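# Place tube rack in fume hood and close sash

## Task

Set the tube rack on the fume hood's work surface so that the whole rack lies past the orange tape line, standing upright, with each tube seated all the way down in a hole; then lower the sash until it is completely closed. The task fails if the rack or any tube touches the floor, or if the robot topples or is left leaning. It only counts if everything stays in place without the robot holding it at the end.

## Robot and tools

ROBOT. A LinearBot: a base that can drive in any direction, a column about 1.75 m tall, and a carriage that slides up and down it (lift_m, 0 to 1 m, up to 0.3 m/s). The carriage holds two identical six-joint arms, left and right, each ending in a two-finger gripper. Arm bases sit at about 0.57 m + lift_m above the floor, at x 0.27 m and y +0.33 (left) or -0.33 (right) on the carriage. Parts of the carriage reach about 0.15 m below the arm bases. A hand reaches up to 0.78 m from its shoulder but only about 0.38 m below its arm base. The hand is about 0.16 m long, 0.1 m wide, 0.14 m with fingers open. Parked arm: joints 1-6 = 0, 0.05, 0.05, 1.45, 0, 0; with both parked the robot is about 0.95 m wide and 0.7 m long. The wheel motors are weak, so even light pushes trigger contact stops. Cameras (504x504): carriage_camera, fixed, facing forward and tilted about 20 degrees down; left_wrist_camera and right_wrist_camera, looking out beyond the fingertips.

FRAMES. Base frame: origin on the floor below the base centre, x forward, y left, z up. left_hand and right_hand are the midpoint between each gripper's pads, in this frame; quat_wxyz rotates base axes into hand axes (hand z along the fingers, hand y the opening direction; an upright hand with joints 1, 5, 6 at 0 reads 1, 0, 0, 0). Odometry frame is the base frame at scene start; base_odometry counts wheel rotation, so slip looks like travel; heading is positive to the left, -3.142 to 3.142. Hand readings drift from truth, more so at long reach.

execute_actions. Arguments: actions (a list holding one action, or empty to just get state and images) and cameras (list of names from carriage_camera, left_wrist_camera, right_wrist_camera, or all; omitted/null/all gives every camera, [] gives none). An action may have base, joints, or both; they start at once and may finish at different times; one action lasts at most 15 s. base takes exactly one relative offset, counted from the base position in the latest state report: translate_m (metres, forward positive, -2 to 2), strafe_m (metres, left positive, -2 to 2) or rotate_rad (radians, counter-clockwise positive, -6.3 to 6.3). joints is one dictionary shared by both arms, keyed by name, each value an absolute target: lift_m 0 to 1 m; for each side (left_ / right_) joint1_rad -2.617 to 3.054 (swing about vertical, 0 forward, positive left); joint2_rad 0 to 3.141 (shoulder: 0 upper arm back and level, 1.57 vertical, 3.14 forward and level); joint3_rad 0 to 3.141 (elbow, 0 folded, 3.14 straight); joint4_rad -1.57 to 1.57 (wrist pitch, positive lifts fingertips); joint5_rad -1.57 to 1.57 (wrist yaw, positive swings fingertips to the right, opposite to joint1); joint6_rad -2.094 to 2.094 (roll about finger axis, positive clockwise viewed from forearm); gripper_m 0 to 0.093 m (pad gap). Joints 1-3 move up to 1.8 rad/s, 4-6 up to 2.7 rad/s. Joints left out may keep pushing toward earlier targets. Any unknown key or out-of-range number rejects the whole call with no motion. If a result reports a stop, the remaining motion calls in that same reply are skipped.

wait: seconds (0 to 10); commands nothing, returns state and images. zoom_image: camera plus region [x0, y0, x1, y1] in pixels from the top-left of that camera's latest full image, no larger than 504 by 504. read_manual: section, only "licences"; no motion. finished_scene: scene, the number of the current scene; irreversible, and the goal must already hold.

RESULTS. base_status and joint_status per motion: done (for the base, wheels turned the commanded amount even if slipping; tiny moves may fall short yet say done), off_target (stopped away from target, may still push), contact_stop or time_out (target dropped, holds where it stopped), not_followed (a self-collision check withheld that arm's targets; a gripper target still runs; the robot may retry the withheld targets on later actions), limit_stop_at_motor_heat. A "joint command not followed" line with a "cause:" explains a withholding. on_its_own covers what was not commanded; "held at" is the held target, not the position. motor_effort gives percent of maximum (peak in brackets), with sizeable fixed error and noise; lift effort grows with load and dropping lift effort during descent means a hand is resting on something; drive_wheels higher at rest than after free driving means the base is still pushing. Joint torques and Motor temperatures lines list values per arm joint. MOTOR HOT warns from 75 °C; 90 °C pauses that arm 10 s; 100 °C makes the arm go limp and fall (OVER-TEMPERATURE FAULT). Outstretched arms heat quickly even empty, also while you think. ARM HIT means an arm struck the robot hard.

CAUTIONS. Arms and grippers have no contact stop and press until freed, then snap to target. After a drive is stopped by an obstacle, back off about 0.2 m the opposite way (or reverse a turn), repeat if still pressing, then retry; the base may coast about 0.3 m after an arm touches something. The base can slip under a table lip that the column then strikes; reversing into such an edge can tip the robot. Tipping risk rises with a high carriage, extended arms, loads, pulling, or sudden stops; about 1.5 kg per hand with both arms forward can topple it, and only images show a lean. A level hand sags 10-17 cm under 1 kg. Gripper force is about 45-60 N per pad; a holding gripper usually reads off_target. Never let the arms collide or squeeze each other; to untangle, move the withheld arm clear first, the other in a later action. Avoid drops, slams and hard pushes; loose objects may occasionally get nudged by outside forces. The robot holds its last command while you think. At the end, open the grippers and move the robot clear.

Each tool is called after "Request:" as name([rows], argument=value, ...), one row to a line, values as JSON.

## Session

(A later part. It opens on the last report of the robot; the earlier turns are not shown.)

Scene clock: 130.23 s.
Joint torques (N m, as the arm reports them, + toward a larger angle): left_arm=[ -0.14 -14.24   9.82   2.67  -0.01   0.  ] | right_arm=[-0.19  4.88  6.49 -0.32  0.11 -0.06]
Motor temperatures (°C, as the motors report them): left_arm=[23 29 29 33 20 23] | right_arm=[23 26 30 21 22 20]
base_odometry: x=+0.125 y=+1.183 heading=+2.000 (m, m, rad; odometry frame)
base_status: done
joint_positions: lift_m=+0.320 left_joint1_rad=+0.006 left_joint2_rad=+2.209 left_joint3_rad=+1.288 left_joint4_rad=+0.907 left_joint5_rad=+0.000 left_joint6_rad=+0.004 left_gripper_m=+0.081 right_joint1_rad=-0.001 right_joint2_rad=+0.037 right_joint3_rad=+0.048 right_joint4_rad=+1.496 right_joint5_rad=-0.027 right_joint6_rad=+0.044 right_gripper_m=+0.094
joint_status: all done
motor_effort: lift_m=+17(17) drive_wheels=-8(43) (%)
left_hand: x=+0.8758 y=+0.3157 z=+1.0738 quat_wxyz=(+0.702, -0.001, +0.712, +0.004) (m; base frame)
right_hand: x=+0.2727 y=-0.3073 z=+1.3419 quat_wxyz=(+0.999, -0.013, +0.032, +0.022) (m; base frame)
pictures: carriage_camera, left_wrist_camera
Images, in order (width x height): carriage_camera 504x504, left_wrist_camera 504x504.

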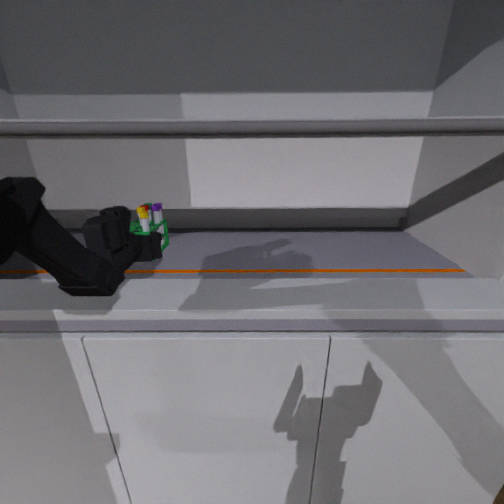

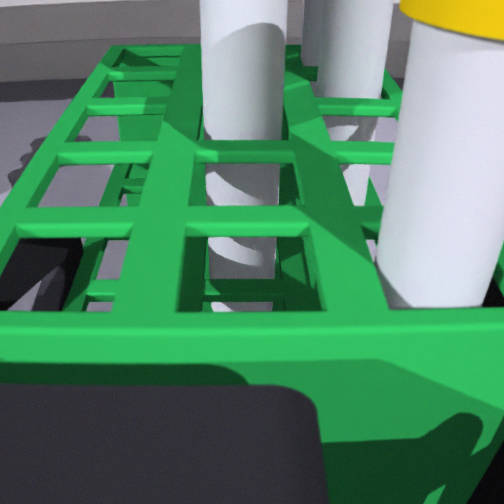

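Request:
execute_actions([
  {"base": {"translate_m": 0.26}},
], cameras=["carriage_camera"])

Request:
execute_actions([
  {"joints": {"lift_m": 0.23}},
], cameras=["carriage_camera", "left_wrist_camera"])

Scene clock: 136.83 s.
Joint torques (N m, as the arm reports them, + toward a larger angle): left_arm=[ -0.08 -14.25   9.88   2.7   -0.02  -0.01] | right_arm=[-0.23  4.78  6.44 -0.34  0.07 -0.04]
Motor temperatures (°C, as the motors report them): left_arm=[23 31 29 33 20 23] | right_arm=[23 26 30 21 22 20]
base_odometry: x=+0.017 y=+1.419 heading=+1.999 (m, m, rad; odometry frame)
base_status: done
joint_positions: lift_m=+0.320 left_joint1_rad=+0.006 left_joint2_rad=+2.209 left_joint3_rad=+1.288 left_joint4_rad=+0.907 left_joint5_rad=+0.000 left_joint6_rad=+0.004 left_gripper_m=+0.081 right_joint1_rad=-0.001 right_joint2_rad=+0.037 right_joint3_rad=+0.048 right_joint4_rad=+1.496 right_joint5_rad=-0.027 right_joint6_rad=+0.044 right_gripper_m=+0.094
joint_status: not commanded
motor_effort: lift_m=+17(17) drive_wheels=-8(37) (%)
left_hand: x=+0.8758 y=+0.3157 z=+1.0737 quat_wxyz=(+0.702, -0.001, +0.712, +0.004) (m; base frame)
right_hand: x=+0.2727 y=-0.3073 z=+1.3419 quat_wxyz=(+0.999, -0.013, +0.032, +0.022) (m; base frame)
pictures: carriage_camera
Images, in order (width x height): carriage_camera 504x504.

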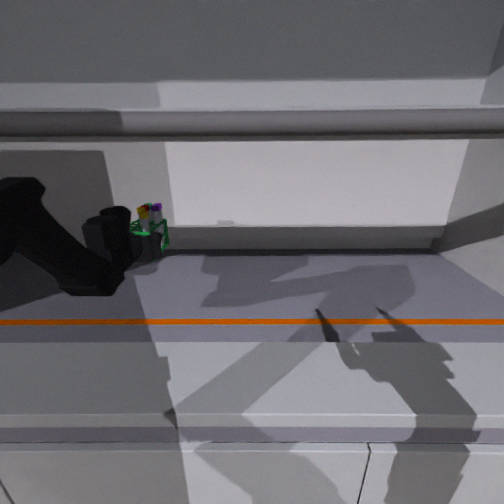

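Scene clock: 137.73 s.
Joint torques (N m, as the arm reports them, + toward a larger angle): left_arm=[ -0.12 -14.19   9.8    2.78  -0.03  -0.02] | right_arm=[-0.24  4.82  6.46 -0.38  0.07 -0.11]
Motor temperatures (°C, as the motors report them): left_arm=[23 32 29 33 20 23] | right_arm=[23 26 30 21 22 20]
base_odometry: x=+0.017 y=+1.419 heading=+1.999 (m, m, rad; odometry frame)
base_status: not commanded
joint_positions: lift_m=+0.230 left_joint1_rad=+0.006 left_joint2_rad=+2.208 left_joint3_rad=+1.288 left_joint4_rad=+0.900 left_joint5_rad=+0.000 left_joint6_rad=+0.004 left_gripper_m=+0.081 right_joint1_rad=-0.001 right_joint2_rad=+0.037 right_joint3_rad=+0.048 right_joint4_rad=+1.496 right_joint5_rad=-0.027 right_joint6_rad=+0.044 right_gripper_m=+0.094
joint_status: all done
motor_effort: lift_m=+14(14) drive_wheels=-6(9) (%)
left_hand: x=+0.8757 y=+0.3157 z=+0.9831 quat_wxyz=(+0.700, -0.001, +0.714, +0.004) (m; base frame)
right_hand: x=+0.2727 y=-0.3073 z=+1.2523 quat_wxyz=(+0.999, -0.013, +0.032, +0.022) (m; base frame)
pictures: carriage_camera, left_wrist_camera
Images, in order (width x height): carriage_camera 504x504, left_wrist_camera 504x504.

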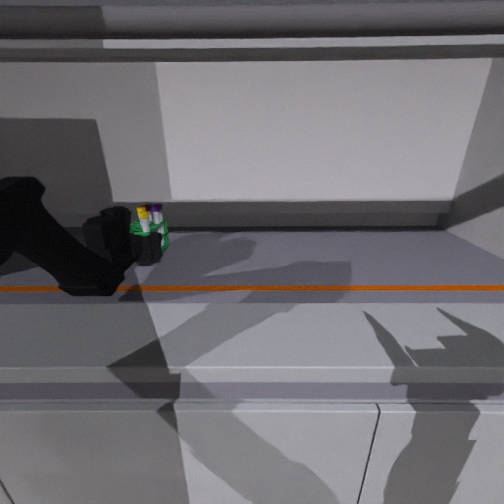

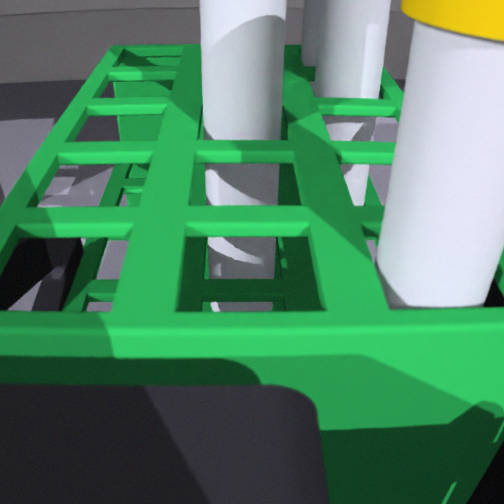

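Request:
execute_actions([
  {"base": {"translate_m": 0.04}},
], cameras=[])

Request:
execute_actions([
  {"joints": {"lift_m": 0.215}},
], cameras=["carriage_camera"])

Scene clock: 144.60 s.
Joint torques (N m, as the arm reports them, + toward a larger angle): left_arm=[ -0.1  -14.21   9.93   2.79  -0.01  -0.01] | right_arm=[-0.29  4.89  6.43 -0.37  0.04 -0.15]
Motor temperatures (°C, as the motors report them): left_arm=[23 34 30 34 20 23] | right_arm=[23 26 30 21 22 20]
base_odometry: x=+0.000 y=+1.456 heading=+1.998 (m, m, rad; odometry frame)
base_status: done
joint_positions: lift_m=+0.230 left_joint1_rad=+0.006 left_joint2_rad=+2.208 left_joint3_rad=+1.288 left_joint4_rad=+0.900 left_joint5_rad=+0.000 left_joint6_rad=+0.004 left_gripper_m=+0.081 right_joint1_rad=-0.001 right_joint2_rad=+0.037 right_joint3_rad=+0.048 right_joint4_rad=+1.496 right_joint5_rad=-0.027 right_joint6_rad=+0.044 right_gripper_m=+0.094
joint_status: not commanded
motor_effort: lift_m=+14(14) drive_wheels=-5(36) (%)
left_hand: x=+0.8757 y=+0.3157 z=+0.9832 quat_wxyz=(+0.700, -0.001, +0.714, +0.004) (m; base frame)
right_hand: x=+0.2727 y=-0.3073 z=+1.2523 quat_wxyz=(+0.999, -0.013, +0.032, +0.022) (m; base frame)
pictures: none
No camera images: the call's "cameras" was empty. Leave "cameras" out to get every camera's image.

Scene clock: 145.23 s.
Joint torques (N m, as the arm reports them, + toward a larger angle): left_arm=[ -0.09 -14.23   9.93   2.65  -0.03   0.  ] | right_arm=[-0.18  4.75  6.53 -0.35  0.07 -0.09]
Motor temperatures (°C, as the motors report them): left_arm=[23 34 30 34 20 23] | right_arm=[23 26 30 21 22 20]
base_odometry: x=+0.000 y=+1.456 heading=+1.998 (m, m, rad; odometry frame)
base_status: not commanded
joint_positions: lift_m=+0.215 left_joint1_rad=+0.006 left_joint2_rad=+2.209 left_joint3_rad=+1.288 left_joint4_rad=+0.910 left_joint5_rad=+0.000 left_joint6_rad=+0.004 left_gripper_m=+0.081 right_joint1_rad=-0.001 right_joint2_rad=+0.037 right_joint3_rad=+0.048 right_joint4_rad=+1.496 right_joint5_rad=-0.028 right_joint6_rad=+0.044 right_gripper_m=+0.094
joint_status: all done
motor_effort: lift_m=+14(14) drive_wheels=+7(8) (%)
left_hand: x=+0.8758 y=+0.3156 z=+0.9701 quat_wxyz=(+0.703, -0.001, +0.711, +0.004) (m; base frame)
right_hand: x=+0.2727 y=-0.3072 z=+1.2373 quat_wxyz=(+0.999, -0.013, +0.032, +0.022) (m; base frame)
pictures: carriage_camera
Images, in order (width x height): carriage_camera 504x504.

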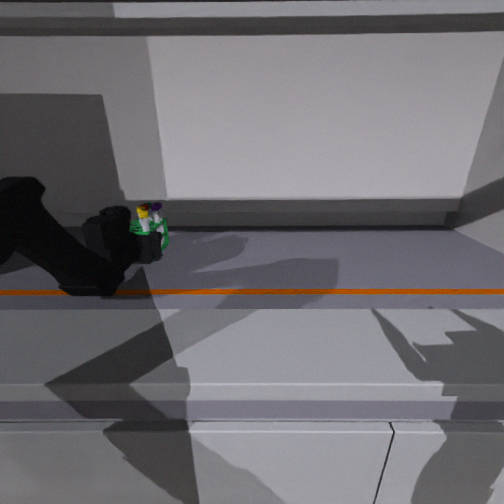

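Request:
execute_actions([
  {"joints": {"lift_m": 0.206}},
], cameras=["carriage_camera"])

Request:
zoom_image(camera="carriage_camera", region=[50, 190, 190, 310])

Scene clock: 147.53 s.
Joint torques (N m, as the arm reports them, + toward a larger angle): left_arm=[ -0.07 -14.19   9.86   2.28   0.02  -0.01] | right_arm=[-0.23  4.83  6.38 -0.4   0.07 -0.07]
Motor temperatures (°C, as the motors report them): left_arm=[23 35 30 34 20 23] | right_arm=[23 26 30 21 22 20]
base_odometry: x=+0.000 y=+1.456 heading=+1.998 (m, m, rad; odometry frame)
base_status: not commanded
joint_positions: lift_m=+0.206 left_joint1_rad=+0.006 left_joint2_rad=+2.208 left_joint3_rad=+1.288 left_joint4_rad=+0.936 left_joint5_rad=+0.000 left_joint6_rad=+0.004 left_gripper_m=+0.081 right_joint1_rad=-0.001 right_joint2_rad=+0.037 right_joint3_rad=+0.048 right_joint4_rad=+1.496 right_joint5_rad=-0.028 right_joint6_rad=+0.044 right_gripper_m=+0.094
joint_status: all done
motor_effort: lift_m=+13(14) drive_wheels=+7(7) (%)
left_hand: x=+0.8757 y=+0.3156 z=+0.9681 quat_wxyz=(+0.713, -0.001, +0.701, +0.004) (m; base frame)
right_hand: x=+0.2727 y=-0.3072 z=+1.2283 quat_wxyz=(+0.999, -0.013, +0.032, +0.022) (m; base frame)
pictures: carriage_camera
Images, in order (width x height): carriage_camera 504x504.

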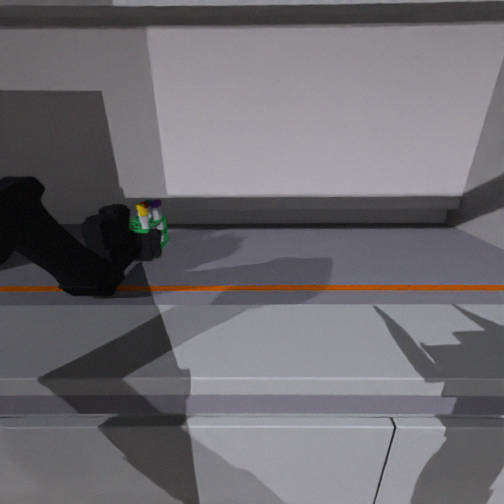

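Region (50, 190, 190, 310) of carriage_camera's 504x504 image, scaled by 3.600, with more detail than that image has; it fills the top 432 rows of this view, and the rest is white.

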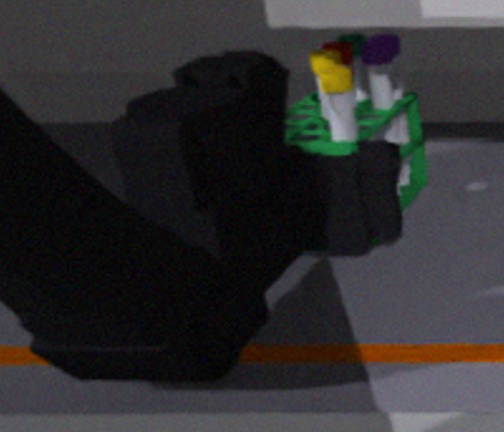

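Request:
execute_actions([
  {"joints": {"left_gripper_m": 0.093}},
], cameras=["left_wrist_camera"])

Request:
execute_actions([
  {"base": {"translate_m": -0.03}, "joints": {"lift_m": 0.245}},
], cameras=["carriage_camera", "left_wrist_camera"])

Scene clock: 150.97 s.
Joint torques (N m, as the arm reports them, + toward a larger angle): left_arm=[ -0.11 -14.14   9.89   2.33  -0.02  -0.01] | right_arm=[-0.18  4.86  6.57 -0.39  0.09 -0.09]
Motor temperatures (°C, as the motors report them): left_arm=[23 36 30 34 20 23] | right_arm=[23 26 30 21 22 20]
base_odometry: x=+0.000 y=+1.456 heading=+1.998 (m, m, rad; odometry frame)
base_status: not commanded
joint_positions: lift_m=+0.206 left_joint1_rad=+0.006 left_joint2_rad=+2.208 left_joint3_rad=+1.288 left_joint4_rad=+0.936 left_joint5_rad=+0.000 left_joint6_rad=+0.004 left_gripper_m=+0.093 right_joint1_rad=-0.001 right_joint2_rad=+0.037 right_joint3_rad=+0.048 right_joint4_rad=+1.496 right_joint5_rad=-0.028 right_joint6_rad=+0.044 right_gripper_m=+0.094
joint_status: all done
motor_effort: lift_m=+13(14) drive_wheels=+6(6) (%)
left_hand: x=+0.8757 y=+0.3156 z=+0.9681 quat_wxyz=(+0.713, -0.001, +0.701, +0.004) (m; base frame)
right_hand: x=+0.2727 y=-0.3072 z=+1.2283 quat_wxyz=(+0.999, -0.013, +0.032, +0.022) (m; base frame)
pictures: left_wrist_camera
Images, in order (width x height): left_wrist_camera 504x504.

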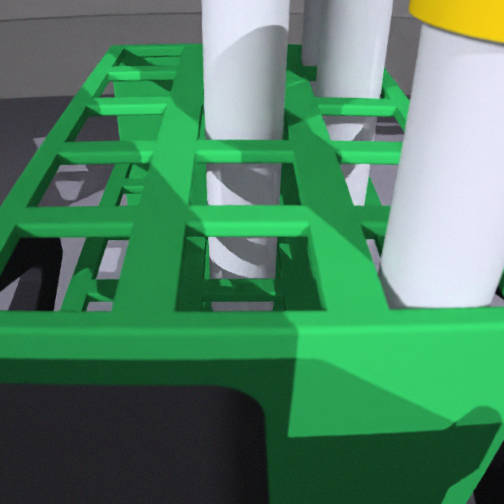

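Scene clock: 151.93 s.
Joint torques (N m, as the arm reports them, + toward a larger angle): left_arm=[ -0.2  -13.6    9.56   2.3   -0.04  -0.01] | right_arm=[-0.2   4.73  6.34 -0.39  0.11 -0.11]
Motor temperatures (°C, as the motors report them): left_arm=[23 36 30 34 20 23] | right_arm=[23 26 30 21 22 20]
base_odometry: x=+0.013 y=+1.428 heading=+1.998 (m, m, rad; odometry frame)
base_status: done
joint_positions: lift_m=+0.245 left_joint1_rad=+0.006 left_joint2_rad=+2.203 left_joint3_rad=+1.294 left_joint4_rad=+0.936 left_joint5_rad=+0.000 left_joint6_rad=+0.004 left_gripper_m=+0.093 right_joint1_rad=-0.001 right_joint2_rad=+0.037 right_joint3_rad=+0.048 right_joint4_rad=+1.496 right_joint5_rad=-0.028 right_joint6_rad=+0.044 right_gripper_m=+0.094
joint_status: all done
motor_effort: lift_m=+16(21) drive_wheels=+4(38) (%)
left_hand: x=+0.8764 y=+0.3156 z=+1.0125 quat_wxyz=(+0.717, -0.001, +0.697, +0.004) (m; base frame)
right_hand: x=+0.2728 y=-0.3072 z=+1.2669 quat_wxyz=(+0.999, -0.013, +0.032, +0.022) (m; base frame)
pictures: carriage_camera, left_wrist_camera
Images, in order (width x height): carriage_camera 504x504, left_wrist_camera 504x504.

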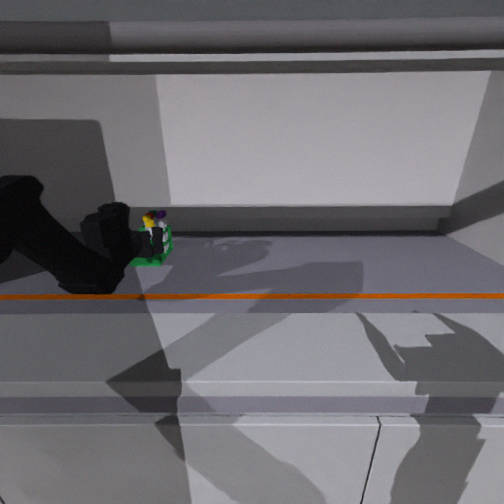

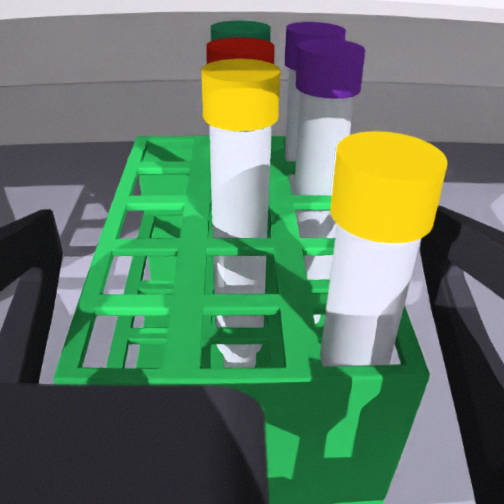

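Request:
execute_actions([
  {"base": {"translate_m": -0.33}},
], cameras=["carriage_camera"])

Request:
execute_actions([
  {"joints": {"left_joint2_rad": 1.6, "left_joint3_rad": 1.2, "left_joint4_rad": -0.4, "left_joint6_rad": 1.57, "left_gripper_m": 0.07}},
], cameras=[])

Request:
execute_actions([
  {"joints": {"lift_m": 0.64}},
], cameras=["carriage_camera", "left_wrist_camera"])

Scene clock: 176.10 s.
Joint torques (N m, as the arm reports them, + toward a larger angle): left_arm=[ -0.26 -13.69   9.33   2.32   0.01  -0.01] | right_arm=[-0.19  4.69  6.47 -0.36  0.07 -0.09]
Motor temperatures (°C, as the motors report them): left_arm=[23 41 31 34 20 23] | right_arm=[23 26 30 21 22 20]
base_odometry: x=+0.150 y=+1.128 heading=+1.997 (m, m, rad; odometry frame)
base_status: done
joint_positions: lift_m=+0.245 left_joint1_rad=+0.006 left_joint2_rad=+2.203 left_joint3_rad=+1.294 left_joint4_rad=+0.936 left_joint5_rad=+0.000 left_joint6_rad=+0.004 left_gripper_m=+0.093 right_joint1_rad=-0.001 right_joint2_rad=+0.037 right_joint3_rad=+0.048 right_joint4_rad=+1.496 right_joint5_rad=-0.028 right_joint6_rad=+0.044 right_gripper_m=+0.094
joint_status: not commanded
motor_effort: lift_m=+16(16) drive_wheels=-8(46) (%)
left_hand: x=+0.8764 y=+0.3156 z=+1.0124 quat_wxyz=(+0.717, -0.001, +0.698, +0.004) (m; base frame)
right_hand: x=+0.2728 y=-0.3072 z=+1.2669 quat_wxyz=(+0.999, -0.013, +0.032, +0.022) (m; base frame)
pictures: carriage_camera
Images, in order (width x height): carriage_camera 504x504.

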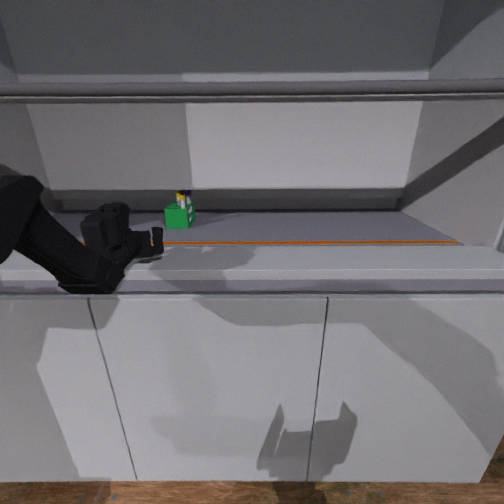

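Scene clock: 177.83 s.
Joint torques (N m, as the arm reports them, + toward a larger angle): left_arm=[-0.11 -8.88  9.64  1.87  0.03  0.04] | right_arm=[-0.2   4.91  6.48 -0.34  0.07 -0.07]
Motor temperatures (°C, as the motors report them): left_arm=[23 41 31 34 20 23] | right_arm=[23 26 30 21 22 20]
base_odometry: x=+0.149 y=+1.128 heading=+1.997 (m, m, rad; odometry frame)
base_status: not commanded
joint_positions: lift_m=+0.245 left_joint1_rad=+0.006 left_joint2_rad=+1.604 left_joint3_rad=+1.203 left_joint4_rad=-0.390 left_joint5_rad=+0.000 left_joint6_rad=+1.564 left_gripper_m=+0.070 right_joint1_rad=-0.001 right_joint2_rad=+0.037 right_joint3_rad=+0.048 right_joint4_rad=+1.496 right_joint5_rad=-0.028 right_joint6_rad=+0.044 right_gripper_m=+0.094
joint_status: all done
motor_effort: lift_m=+16(16) drive_wheels=-7(8) (%)
left_hand: x=+0.7074 y=+0.3146 z=+0.9978 quat_wxyz=(+0.269, +0.650, +0.658, +0.269) (m; base frame)
right_hand: x=+0.2728 y=-0.3072 z=+1.2669 quat_wxyz=(+0.999, -0.013, +0.032, +0.022) (m; base frame)
pictures: none
No camera images: the call's "cameras" was empty. Leave "cameras" out to get every camera's image.

Scene clock: 179.93 s.
Joint torques (N m, as the arm reports them, + toward a larger angle): left_arm=[-0.01 -8.68  9.37  1.9   0.02  0.05] | right_arm=[-0.28  4.74  6.48 -0.33  0.08 -0.11]
Motor temperatures (°C, as the motors report them): left_arm=[23 40 31 34 20 23] | right_arm=[23 26 30 21 22 20]
base_odometry: x=+0.149 y=+1.128 heading=+1.997 (m, m, rad; odometry frame)
base_status: not commanded
joint_positions: lift_m=+0.640 left_joint1_rad=+0.006 left_joint2_rad=+1.604 left_joint3_rad=+1.203 left_joint4_rad=-0.395 left_joint5_rad=+0.000 left_joint6_rad=+1.564 left_gripper_m=+0.070 right_joint1_rad=-0.001 right_joint2_rad=+0.037 right_joint3_rad=+0.048 right_joint4_rad=+1.496 right_joint5_rad=-0.028 right_joint6_rad=+0.044 right_gripper_m=+0.094
joint_status: all done
motor_effort: lift_m=+16(20) drive_wheels=-6(7) (%)
left_hand: x=+0.7067 y=+0.3146 z=+1.3921 quat_wxyz=(+0.268, +0.650, +0.659, +0.267) (m; base frame)
right_hand: x=+0.2728 y=-0.3072 z=+1.6619 quat_wxyz=(+0.999, -0.013, +0.032, +0.022) (m; base frame)
pictures: carriage_camera, left_wrist_camera
Images, in order (width x height): carriage_camera 504x504, left_wrist_camera 504x504.

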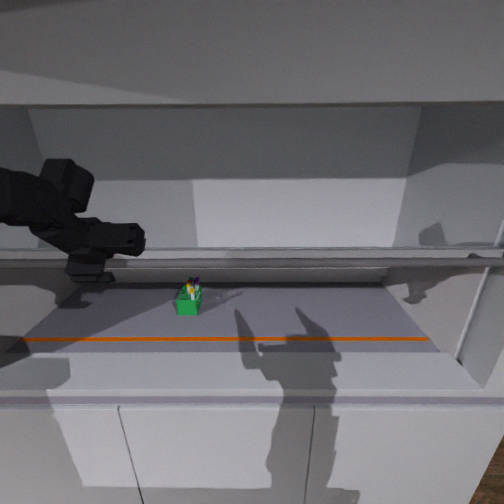

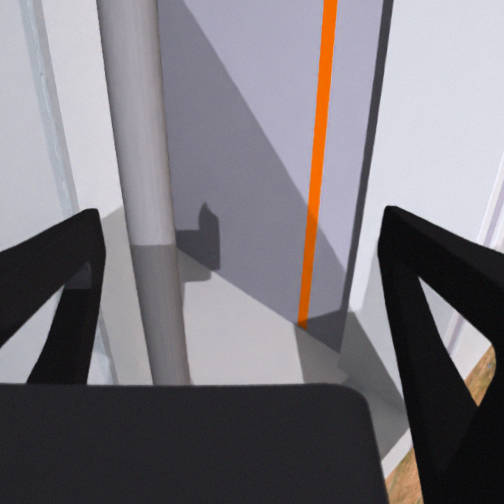

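Request:
execute_actions([
  {"base": {"translate_m": 0.09}, "joints": {"lift_m": 0.61, "left_gripper_m": 0.055}},
], cameras=["carriage_camera", "left_wrist_camera"])

Scene clock: 188.07 s.
Joint torques (N m, as the arm reports them, + toward a larger angle): left_arm=[-0.04 -8.69  9.55  1.99  0.02  0.05] | right_arm=[-0.16  4.76  6.43 -0.32  0.09 -0.07]
Motor temperatures (°C, as the motors report them): left_arm=[23 39 31 33 20 23] | right_arm=[23 26 30 21 22 20]
base_odometry: x=+0.112 y=+1.210 heading=+1.998 (m, m, rad; odometry frame)
base_status: done
joint_positions: lift_m=+0.610 left_joint1_rad=+0.006 left_joint2_rad=+1.604 left_joint3_rad=+1.203 left_joint4_rad=-0.400 left_joint5_rad=+0.000 left_joint6_rad=+1.564 left_gripper_m=+0.055 right_joint1_rad=-0.001 right_joint2_rad=+0.037 right_joint3_rad=+0.048 right_joint4_rad=+1.496 right_joint5_rad=-0.028 right_joint6_rad=+0.044 right_gripper_m=+0.094
joint_status: all done
motor_effort: lift_m=+14(14) drive_wheels=+7(38) (%)
left_hand: x=+0.7056 y=+0.3146 z=+1.3615 quat_wxyz=(+0.266, +0.651, +0.660, +0.265) (m; base frame)
right_hand: x=+0.2727 y=-0.3072 z=+1.6323 quat_wxyz=(+0.999, -0.013, +0.032, +0.022) (m; base frame)
pictures: carriage_camera, left_wrist_camera
Images, in order (width x height): carriage_camera 504x504, left_wrist_camera 504x504.

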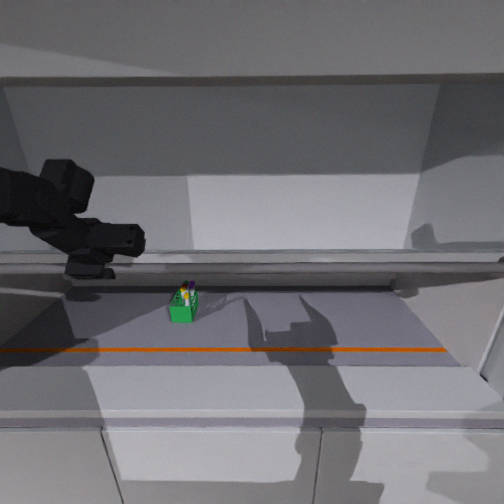

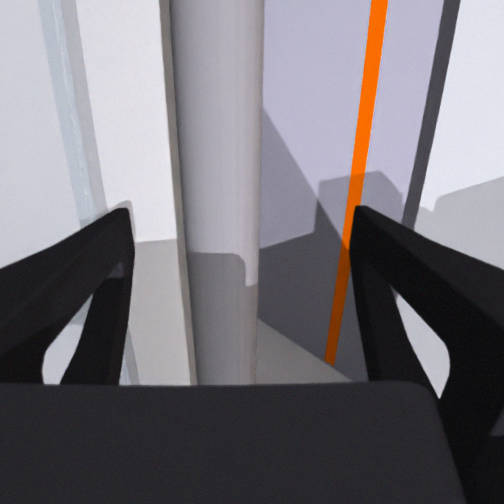

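Request:
execute_actions([
  {"base": {"translate_m": 0.03}, "joints": {"lift_m": 0.578}},
], cameras=["left_wrist_camera"])

Scene clock: 191.77 s.
Joint torques (N m, as the arm reports them, + toward a larger angle): left_arm=[-0.17 -8.54  9.56  1.92  0.02  0.04] | right_arm=[-0.09  4.66  6.35 -0.4   0.09 -0.08]
Motor temperatures (°C, as the motors report them): left_arm=[23 39 32 33 20 23] | right_arm=[23 26 31 21 22 20]
base_odometry: x=+0.100 y=+1.237 heading=+1.998 (m, m, rad; odometry frame)
base_status: done
joint_positions: lift_m=+0.578 left_joint1_rad=+0.006 left_joint2_rad=+1.602 left_joint3_rad=+1.203 left_joint4_rad=-0.396 left_joint5_rad=+0.000 left_joint6_rad=+1.564 left_gripper_m=+0.055 right_joint1_rad=-0.001 right_joint2_rad=+0.037 right_joint3_rad=+0.048 right_joint4_rad=+1.497 right_joint5_rad=-0.028 right_joint6_rad=+0.044 right_gripper_m=+0.094
joint_status: all done
motor_effort: lift_m=+13(14) drive_wheels=-6(36) (%)
left_hand: x=+0.7063 y=+0.3145 z=+1.3313 quat_wxyz=(+0.268, +0.651, +0.658, +0.268) (m; base frame)
right_hand: x=+0.2726 y=-0.3072 z=+1.6003 quat_wxyz=(+0.999, -0.013, +0.032, +0.022) (m; base frame)
pictures: left_wrist_camera
Images, in order (width x height): left_wrist_camera 504x504.

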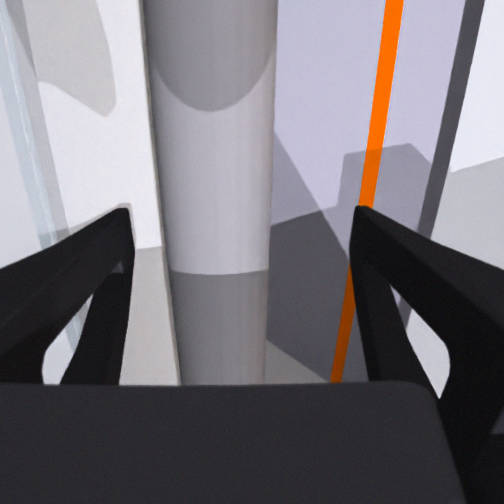

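Request:
execute_actions([
  {"base": {"translate_m": 0.012}, "joints": {"lift_m": 0.572}},
], cameras=[])

Request:
execute_actions([
  {"joints": {"left_gripper_m": 0.0}},
], cameras=["left_wrist_camera"])

Scene clock: 195.20 s.
Joint torques (N m, as the arm reports them, + toward a larger angle): left_arm=[-0.02 -8.48  9.49  1.95  0.02  0.04] | right_arm=[ 0.03  4.62  6.38 -0.41  0.1  -0.08]
Motor temperatures (°C, as the motors report them): left_arm=[23 38 32 33 20 23] | right_arm=[23 26 31 21 22 20]
base_odometry: x=+0.095 y=+1.248 heading=+1.998 (m, m, rad; odometry frame)
base_status: done
joint_positions: lift_m=+0.572 left_joint1_rad=+0.006 left_joint2_rad=+1.602 left_joint3_rad=+1.203 left_joint4_rad=-0.400 left_joint5_rad=+0.000 left_joint6_rad=+1.564 left_gripper_m=+0.055 right_joint1_rad=-0.001 right_joint2_rad=+0.037 right_joint3_rad=+0.048 right_joint4_rad=+1.498 right_joint5_rad=-0.028 right_joint6_rad=+0.044 right_gripper_m=+0.094
joint_status: all done
motor_effort: lift_m=+14(14) drive_wheels=-6(18) (%)
left_hand: x=+0.7056 y=+0.3145 z=+1.3245 quat_wxyz=(+0.267, +0.651, +0.659, +0.266) (m; base frame)
right_hand: x=+0.2724 y=-0.3072 z=+1.5943 quat_wxyz=(+0.999, -0.013, +0.031, +0.022) (m; base frame)
pictures: none
No camera images: the call's "cameras" was empty. Leave "cameras" out to get every camera's image.

Scene clock: 195.80 s.
Joint torques (N m, as the arm reports them, + toward a larger angle): left_arm=[-0.1  -8.46  9.47  1.84  0.03  0.04] | right_arm=[-0.1   4.83  6.54 -0.39  0.09 -0.07]
Motor temperatures (°C, as the motors report them): left_arm=[23 38 32 33 20 23] | right_arm=[23 26 31 21 22 20]
base_odometry: x=+0.095 y=+1.248 heading=+1.998 (m, m, rad; odometry frame)
base_status: not commanded
joint_positions: lift_m=+0.572 left_joint1_rad=+0.006 left_joint2_rad=+1.602 left_joint3_rad=+1.204 left_joint4_rad=-0.389 left_joint5_rad=+0.000 left_joint6_rad=+1.564 left_gripper_m=+0.023 right_joint1_rad=-0.001 right_joint2_rad=+0.037 right_joint3_rad=+0.048 right_joint4_rad=+1.498 right_joint5_rad=-0.028 right_joint6_rad=+0.044 right_gripper_m=+0.094
joint_status: left_gripper_m off_target (ended at +0.023, target +0.000)
motor_effort: lift_m=+14(14) drive_wheels=-6(8) (%)
left_hand: x=+0.7076 y=+0.3147 z=+1.3265 quat_wxyz=(+0.270, +0.649, +0.658, +0.270) (m; base frame)
right_hand: x=+0.2724 y=-0.3072 z=+1.5943 quat_wxyz=(+0.999, -0.013, +0.031, +0.022) (m; base frame)
pictures: left_wrist_camera
Images, in order (width x height): left_wrist_camera 504x504.

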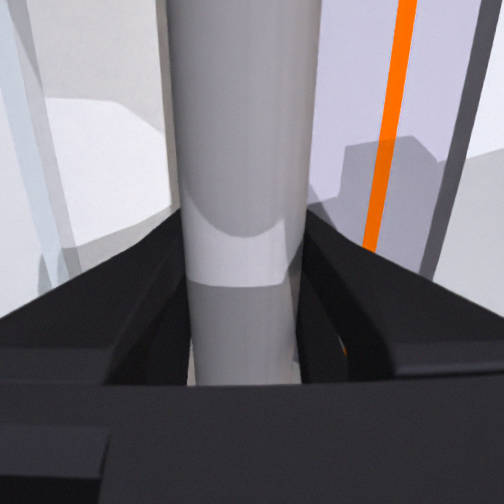

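Gripped. Lower.

Request:
execute_actions([
  {"joints": {"lift_m": 0.45}},
], cameras=["carriage_camera", "left_wrist_camera"])

Scene clock: 197.80 s.
Joint torques (N m, as the arm reports them, + toward a larger angle): left_arm=[-0.11  5.02  3.66  0.99 -0.02 -0.03] | right_arm=[-0.17  4.9   6.54 -0.4   0.12 -0.05]
Motor temperatures (°C, as the motors report them): left_arm=[23 38 32 33 20 23] | right_arm=[23 26 31 21 22 20]
base_odometry: x=+0.095 y=+1.248 heading=+1.998 (m, m, rad; odometry frame)
base_status: not commanded
joint_positions: lift_m=+0.451 left_joint1_rad=+0.006 left_joint2_rad=+1.461 left_joint3_rad=+1.273 left_joint4_rad=-0.287 left_joint5_rad=+0.001 left_joint6_rad=+1.569 left_gripper_m=+0.023 right_joint1_rad=-0.001 right_joint2_rad=+0.037 right_joint3_rad=+0.048 right_joint4_rad=+1.498 right_joint5_rad=-0.028 right_joint6_rad=+0.044 right_gripper_m=+0.094
joint_status: all done
motor_effort: lift_m=+11(11) drive_wheels=-4(6) (%)
left_hand: x=+0.7183 y=+0.3145 z=+1.3182 quat_wxyz=(+0.368, +0.601, +0.605, +0.369) (m; base frame)
right_hand: x=+0.2724 y=-0.3072 z=+1.4726 quat_wxyz=(+0.999, -0.013, +0.031, +0.022) (m; base frame)
pictures: carriage_camera, left_wrist_camera
Images, in order (width x height): carriage_camera 504x504, left_wrist_camera 504x504.

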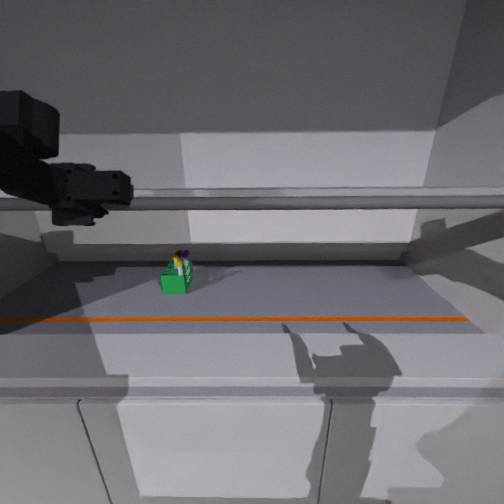

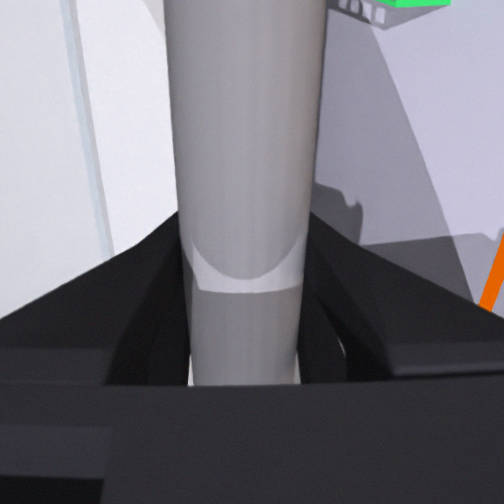

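Request:
execute_actions([
  {"joints": {"lift_m": 0.40, "left_joint4_rad": -0.6}},
], cameras=["carriage_camera", "left_wrist_camera"])

Scene clock: 204.57 s.
Joint torques (N m, as the arm reports them, + toward a larger angle): left_arm=[-0.1   7.41 -1.52 -1.68  0.   -0.06] | right_arm=[-0.16  4.82  6.38 -0.31  0.08 -0.1 ]
Motor temperatures (°C, as the motors report them): left_arm=[23 36 31 32 20 23] | right_arm=[23 26 31 21 22 20]
base_odometry: x=+0.095 y=+1.248 heading=+1.998 (m, m, rad; odometry frame)
base_status: not commanded
joint_positions: lift_m=+0.401 left_joint1_rad=+0.006 left_joint2_rad=+1.437 left_joint3_rad=+1.331 left_joint4_rad=-0.265 left_joint5_rad=-0.001 left_joint6_rad=+1.571 left_gripper_m=+0.023 right_joint1_rad=-0.001 right_joint2_rad=+0.037 right_joint3_rad=+0.048 right_joint4_rad=+1.497 right_joint5_rad=-0.028 right_joint6_rad=+0.044 right_gripper_m=+0.094
joint_status: left_joint4_rad off_target (ended at -0.265, target -0.600); the others done
motor_effort: lift_m=+11(11) drive_wheels=-5(5) (%)
left_hand: x=+0.7205 y=+0.3148 z=+1.3114 quat_wxyz=(+0.398, +0.582, +0.585, +0.401) (m; base frame)
right_hand: x=+0.2725 y=-0.3072 z=+1.4227 quat_wxyz=(+0.999, -0.013, +0.031, +0.022) (m; base frame)
pictures: carriage_camera, left_wrist_camera
Images, in order (width x height): carriage_camera 504x504, left_wrist_camera 504x504.

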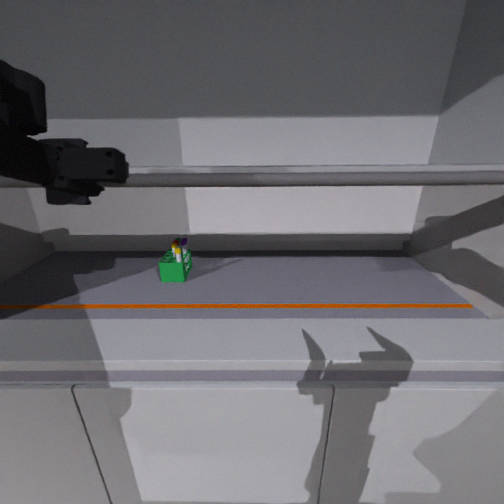

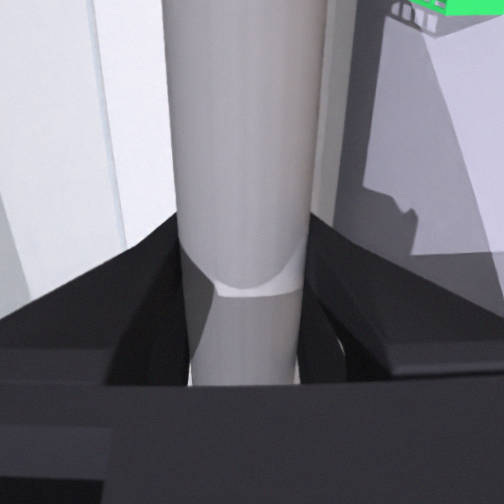

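Request:
execute_actions([
  {"joints": {"lift_m": 0.34}},
], cameras=["carriage_camera"])

Scene clock: 208.53 s.
Joint torques (N m, as the arm reports them, + toward a larger angle): left_arm=[-0.14  9.01 -3.7  -2.78  0.01 -0.09] | right_arm=[-0.22  4.91  6.47 -0.37  0.06 -0.09]
Motor temperatures (°C, as the motors report them): left_arm=[23 36 30 32 20 23] | right_arm=[23 26 31 21 22 20]
base_odometry: x=+0.095 y=+1.248 heading=+1.998 (m, m, rad; odometry frame)
base_status: not commanded
joint_positions: lift_m=+0.341 left_joint1_rad=+0.006 left_joint2_rad=+1.420 left_joint3_rad=+1.356 left_joint4_rad=-0.169 left_joint5_rad=-0.001 left_joint6_rad=+1.574 left_gripper_m=+0.023 right_joint1_rad=-0.001 right_joint2_rad=+0.037 right_joint3_rad=+0.048 right_joint4_rad=+1.497 right_joint5_rad=-0.028 right_joint6_rad=+0.044 right_gripper_m=+0.094
joint_status: all done
motor_effort: lift_m=+11(11) drive_wheels=-6(5) (%)
left_hand: x=+0.7247 y=+0.3148 z=+1.2930 quat_wxyz=(+0.436, +0.554, +0.556, +0.441) (m; base frame)
right_hand: x=+0.2725 y=-0.3072 z=+1.3627 quat_wxyz=(+0.999, -0.013, +0.031, +0.022) (m; base frame)
pictures: carriage_camera
Images, in order (width x height): carriage_camera 504x504.

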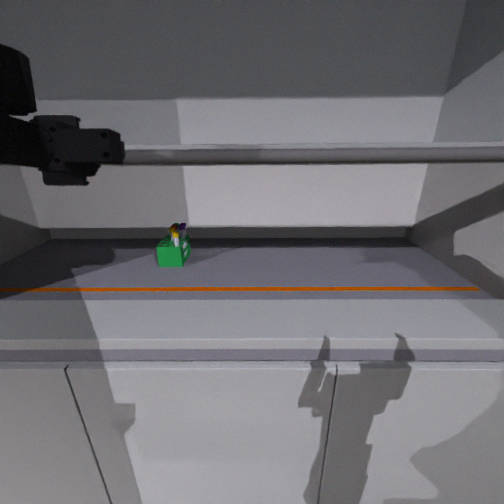

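Request:
execute_actions([
  {"joints": {"left_joint2_rad": 1.7, "left_joint3_rad": 1.12, "left_joint4_rad": -0.75}},
], cameras=["carriage_camera"])

Scene clock: 213.73 s.
Joint torques (N m, as the arm reports them, + toward a larger angle): left_arm=[-0.11 -0.66 -0.25 -2.5   0.01  0.  ] | right_arm=[-0.27  4.85  6.28 -0.4   0.11 -0.05]
Motor temperatures (°C, as the motors report them): left_arm=[23 35 30 34 20 23] | right_arm=[23 26 31 21 22 20]
base_odometry: x=+0.095 y=+1.248 heading=+1.998 (m, m, rad; odometry frame)
base_status: not commanded
joint_positions: lift_m=+0.341 left_joint1_rad=+0.006 left_joint2_rad=+1.610 left_joint3_rad=+1.235 left_joint4_rad=-0.375 left_joint5_rad=+0.000 left_joint6_rad=+1.568 left_gripper_m=+0.022 right_joint1_rad=-0.001 right_joint2_rad=+0.037 right_joint3_rad=+0.048 right_joint4_rad=+1.497 right_joint5_rad=-0.028 right_joint6_rad=+0.044 right_gripper_m=+0.094
joint_status: left_joint2_rad off_target (ended at +1.610, target +1.700); left_joint3_rad off_target (ended at +1.235, target +1.120); left_joint4_rad off_target (ended at -0.375, target -0.750)
motor_effort: lift_m=+11(11) drive_wheels=-6(7) (%)
left_hand: x=+0.7169 y=+0.3147 z=+1.1070 quat_wxyz=(+0.282, +0.645, +0.651, +0.283) (m; base frame)
right_hand: x=+0.2725 y=-0.3072 z=+1.3627 quat_wxyz=(+0.999, -0.013, +0.031, +0.022) (m; base frame)
pictures: carriage_camera
Images, in order (width x height): carriage_camera 504x504.

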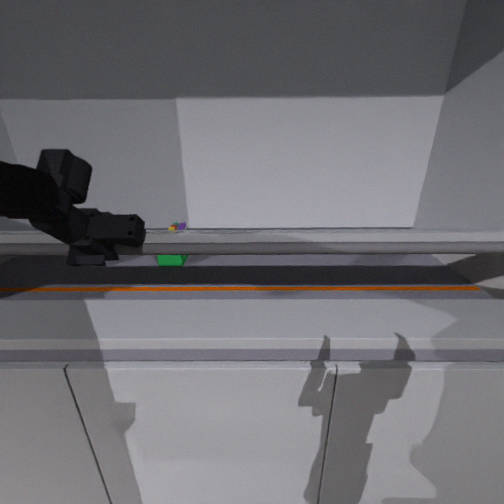

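Request:
execute_actions([
  {"joints": {"lift_m": 0.25}},
], cameras=["carriage_camera", "left_wrist_camera"])

Scene clock: 216.40 s.
Joint torques (N m, as the arm reports them, + toward a larger angle): left_arm=[-0.1   2.02 -1.69 -2.66  0.01 -0.01] | right_arm=[-0.15  4.75  6.44 -0.38  0.11 -0.12]
Motor temperatures (°C, as the motors report them): left_arm=[23 35 30 34 20 23] | right_arm=[23 26 31 21 22 20]
base_odometry: x=+0.095 y=+1.248 heading=+1.998 (m, m, rad; odometry frame)
base_status: not commanded
joint_positions: lift_m=+0.251 left_joint1_rad=+0.006 left_joint2_rad=+1.581 left_joint3_rad=+1.253 left_joint4_rad=-0.354 left_joint5_rad=-0.002 left_joint6_rad=+1.568 left_gripper_m=+0.022 right_joint1_rad=-0.001 right_joint2_rad=+0.037 right_joint3_rad=+0.048 right_joint4_rad=+1.497 right_joint5_rad=-0.028 right_joint6_rad=+0.044 right_gripper_m=+0.094
joint_status: all done
motor_effort: lift_m=+11(9) drive_wheels=-5(7) (%)
left_hand: x=+0.7216 y=+0.3150 z=+1.0416 quat_wxyz=(+0.303, +0.635, +0.642, +0.305) (m; base frame)
right_hand: x=+0.2725 y=-0.3072 z=+1.2727 quat_wxyz=(+0.999, -0.013, +0.031, +0.022) (m; base frame)
pictures: carriage_camera, left_wrist_camera
Images, in order (width x height): carriage_camera 504x504, left_wrist_camera 504x504.

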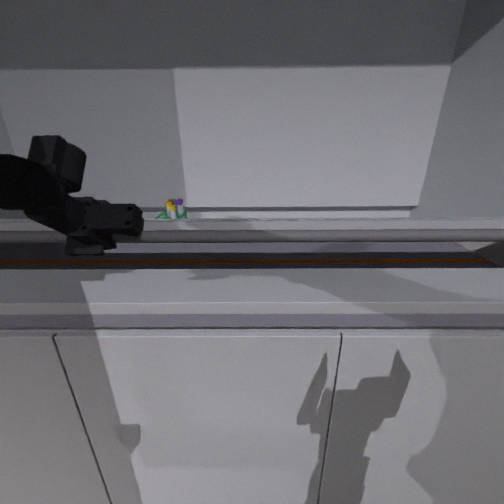

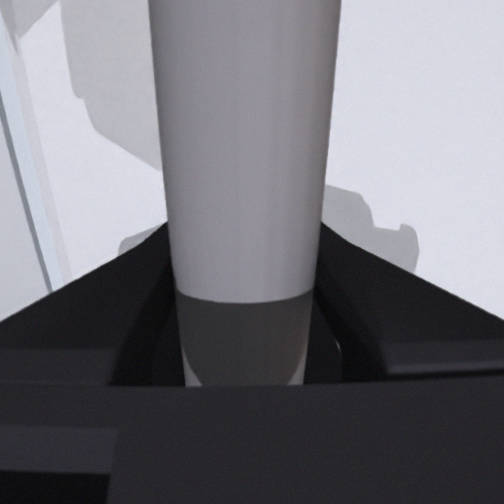

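Request:
execute_actions([
  {"joints": {"lift_m": 0.19}},
], cameras=["carriage_camera", "left_wrist_camera"])

Scene clock: 218.93 s.
Joint torques (N m, as the arm reports them, + toward a larger angle): left_arm=[-0.24  1.92 -1.96 -2.78  0.03  0.  ] | right_arm=[-0.09  4.76  6.36 -0.33  0.09 -0.09]
Motor temperatures (°C, as the motors report them): left_arm=[23 34 30 35 20 23] | right_arm=[23 26 31 21 22 20]
base_odometry: x=+0.095 y=+1.248 heading=+1.998 (m, m, rad; odometry frame)
base_status: not commanded
joint_positions: lift_m=+0.191 left_joint1_rad=+0.006 left_joint2_rad=+1.580 left_joint3_rad=+1.255 left_joint4_rad=-0.343 left_joint5_rad=-0.002 left_joint6_rad=+1.568 left_gripper_m=+0.022 right_joint1_rad=-0.001 right_joint2_rad=+0.037 right_joint3_rad=+0.048 right_joint4_rad=+1.497 right_joint5_rad=-0.028 right_joint6_rad=+0.044 right_gripper_m=+0.094
joint_status: all done
motor_effort: lift_m=+10(11) drive_wheels=-5(5) (%)
left_hand: x=+0.7236 y=+0.3150 z=+0.9854 quat_wxyz=(+0.308, +0.633, +0.639, +0.310) (m; base frame)
right_hand: x=+0.2725 y=-0.3072 z=+1.2127 quat_wxyz=(+0.999, -0.013, +0.031, +0.022) (m; base frame)
pictures: carriage_camera, left_wrist_camera
Images, in order (width x height): carriage_camera 504x504, left_wrist_camera 504x504.

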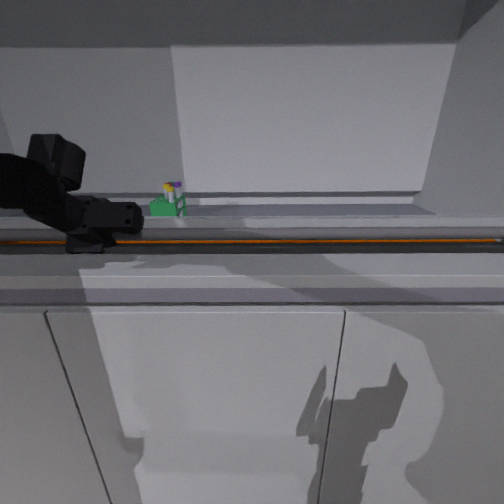

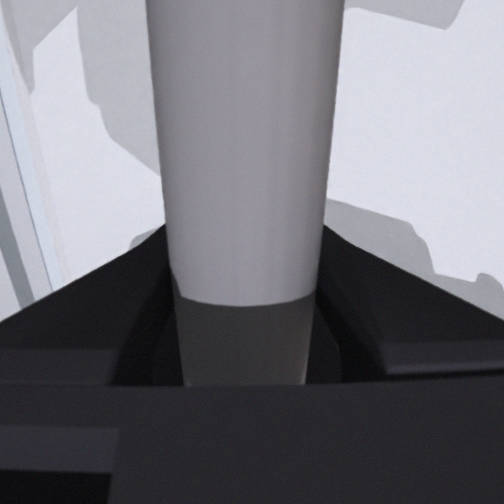

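Request:
execute_actions([
  {"joints": {"lift_m": 0.155}},
], cameras=["carriage_camera", "left_wrist_camera"])

Scene clock: 221.17 s.
Joint torques (N m, as the arm reports them, + toward a larger angle): left_arm=[-0.11  2.52 -2.1  -2.82 -0.01 -0.01] | right_arm=[-0.38  4.85  6.37 -0.29  0.09 -0.09]
Motor temperatures (°C, as the motors report them): left_arm=[23 34 29 35 20 23] | right_arm=[23 26 31 21 22 20]
base_odometry: x=+0.095 y=+1.248 heading=+1.998 (m, m, rad; odometry frame)
base_status: not commanded
joint_positions: lift_m=+0.156 left_joint1_rad=+0.006 left_joint2_rad=+1.575 left_joint3_rad=+1.257 left_joint4_rad=-0.338 left_joint5_rad=-0.002 left_joint6_rad=+1.568 left_gripper_m=+0.022 right_joint1_rad=-0.001 right_joint2_rad=+0.037 right_joint3_rad=+0.048 right_joint4_rad=+1.497 right_joint5_rad=-0.028 right_joint6_rad=+0.044 right_gripper_m=+0.094
joint_status: all done
motor_effort: lift_m=+11(11) drive_wheels=-5(5) (%)
left_hand: x=+0.7242 y=+0.3151 z=+0.9544 quat_wxyz=(+0.311, +0.631, +0.638, +0.313) (m; base frame)
right_hand: x=+0.2726 y=-0.3072 z=+1.1777 quat_wxyz=(+0.999, -0.013, +0.032, +0.022) (m; base frame)
pictures: carriage_camera, left_wrist_camera
Images, in order (width x height): carriage_camera 504x504, left_wrist_camera 504x504.

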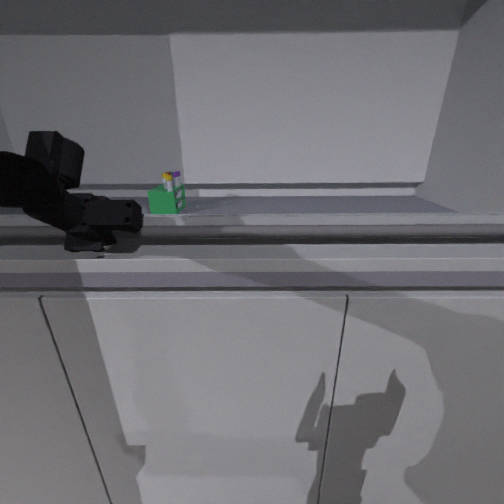

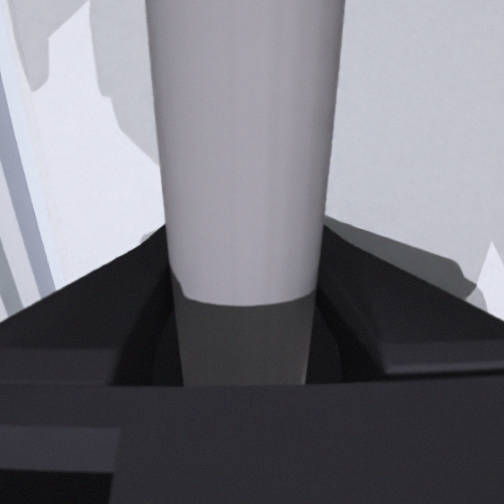

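Request:
execute_actions([
  {"joints": {"lift_m": 0.125}},
], cameras=["carriage_camera", "left_wrist_camera"])

Request:
zoom_image(camera="carriage_camera", region=[40, 170, 240, 290])

Scene clock: 223.30 s.
Joint torques (N m, as the arm reports them, + toward a larger angle): left_arm=[-0.22  5.28 -4.65 -2.8   0.04 -0.01] | right_arm=[-0.28  4.89  6.52 -0.35  0.09 -0.1 ]
Motor temperatures (°C, as the motors report them): left_arm=[23 33 29 35 20 23] | right_arm=[23 26 31 21 22 20]
base_odometry: x=+0.095 y=+1.248 heading=+1.998 (m, m, rad; odometry frame)
base_status: not commanded
joint_positions: lift_m=+0.126 left_joint1_rad=+0.006 left_joint2_rad=+1.548 left_joint3_rad=+1.287 left_joint4_rad=-0.334 left_joint5_rad=-0.003 left_joint6_rad=+1.568 left_gripper_m=+0.021 right_joint1_rad=-0.001 right_joint2_rad=+0.037 right_joint3_rad=+0.048 right_joint4_rad=+1.497 right_joint5_rad=-0.028 right_joint6_rad=+0.044 right_gripper_m=+0.094
joint_status: all done
motor_effort: lift_m=+9(11) drive_wheels=-4(5) (%)
left_hand: x=+0.7264 y=+0.3152 z=+0.9509 quat_wxyz=(+0.330, +0.621, +0.628, +0.333) (m; base frame)
right_hand: x=+0.2726 y=-0.3072 z=+1.1479 quat_wxyz=(+0.999, -0.013, +0.032, +0.022) (m; base frame)
pictures: carriage_camera, left_wrist_camera
Images, in order (width x height): carriage_camera 504x504, left_wrist_camera 504x504.

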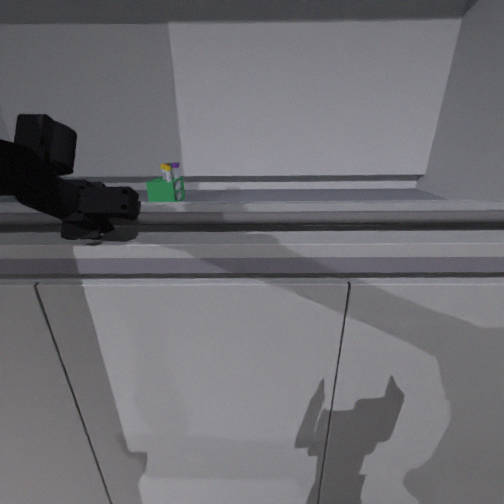

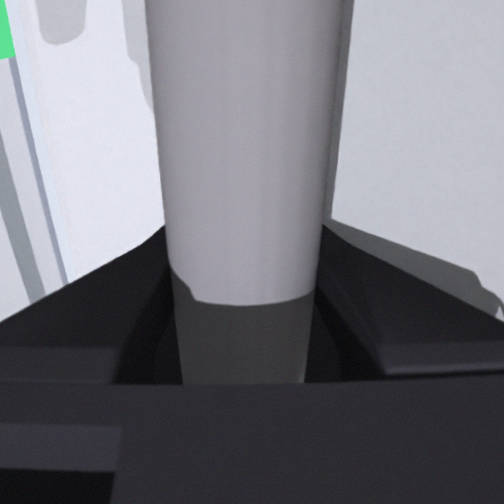

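Region (40, 170, 240, 290) of carriage_camera's 504x504 image, scaled by 2.520, with more detail than that image has; it fills the top 302 rows of this view, and the rest is white.

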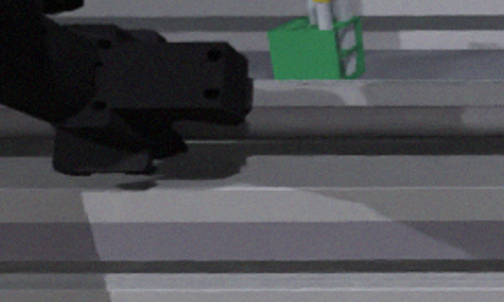

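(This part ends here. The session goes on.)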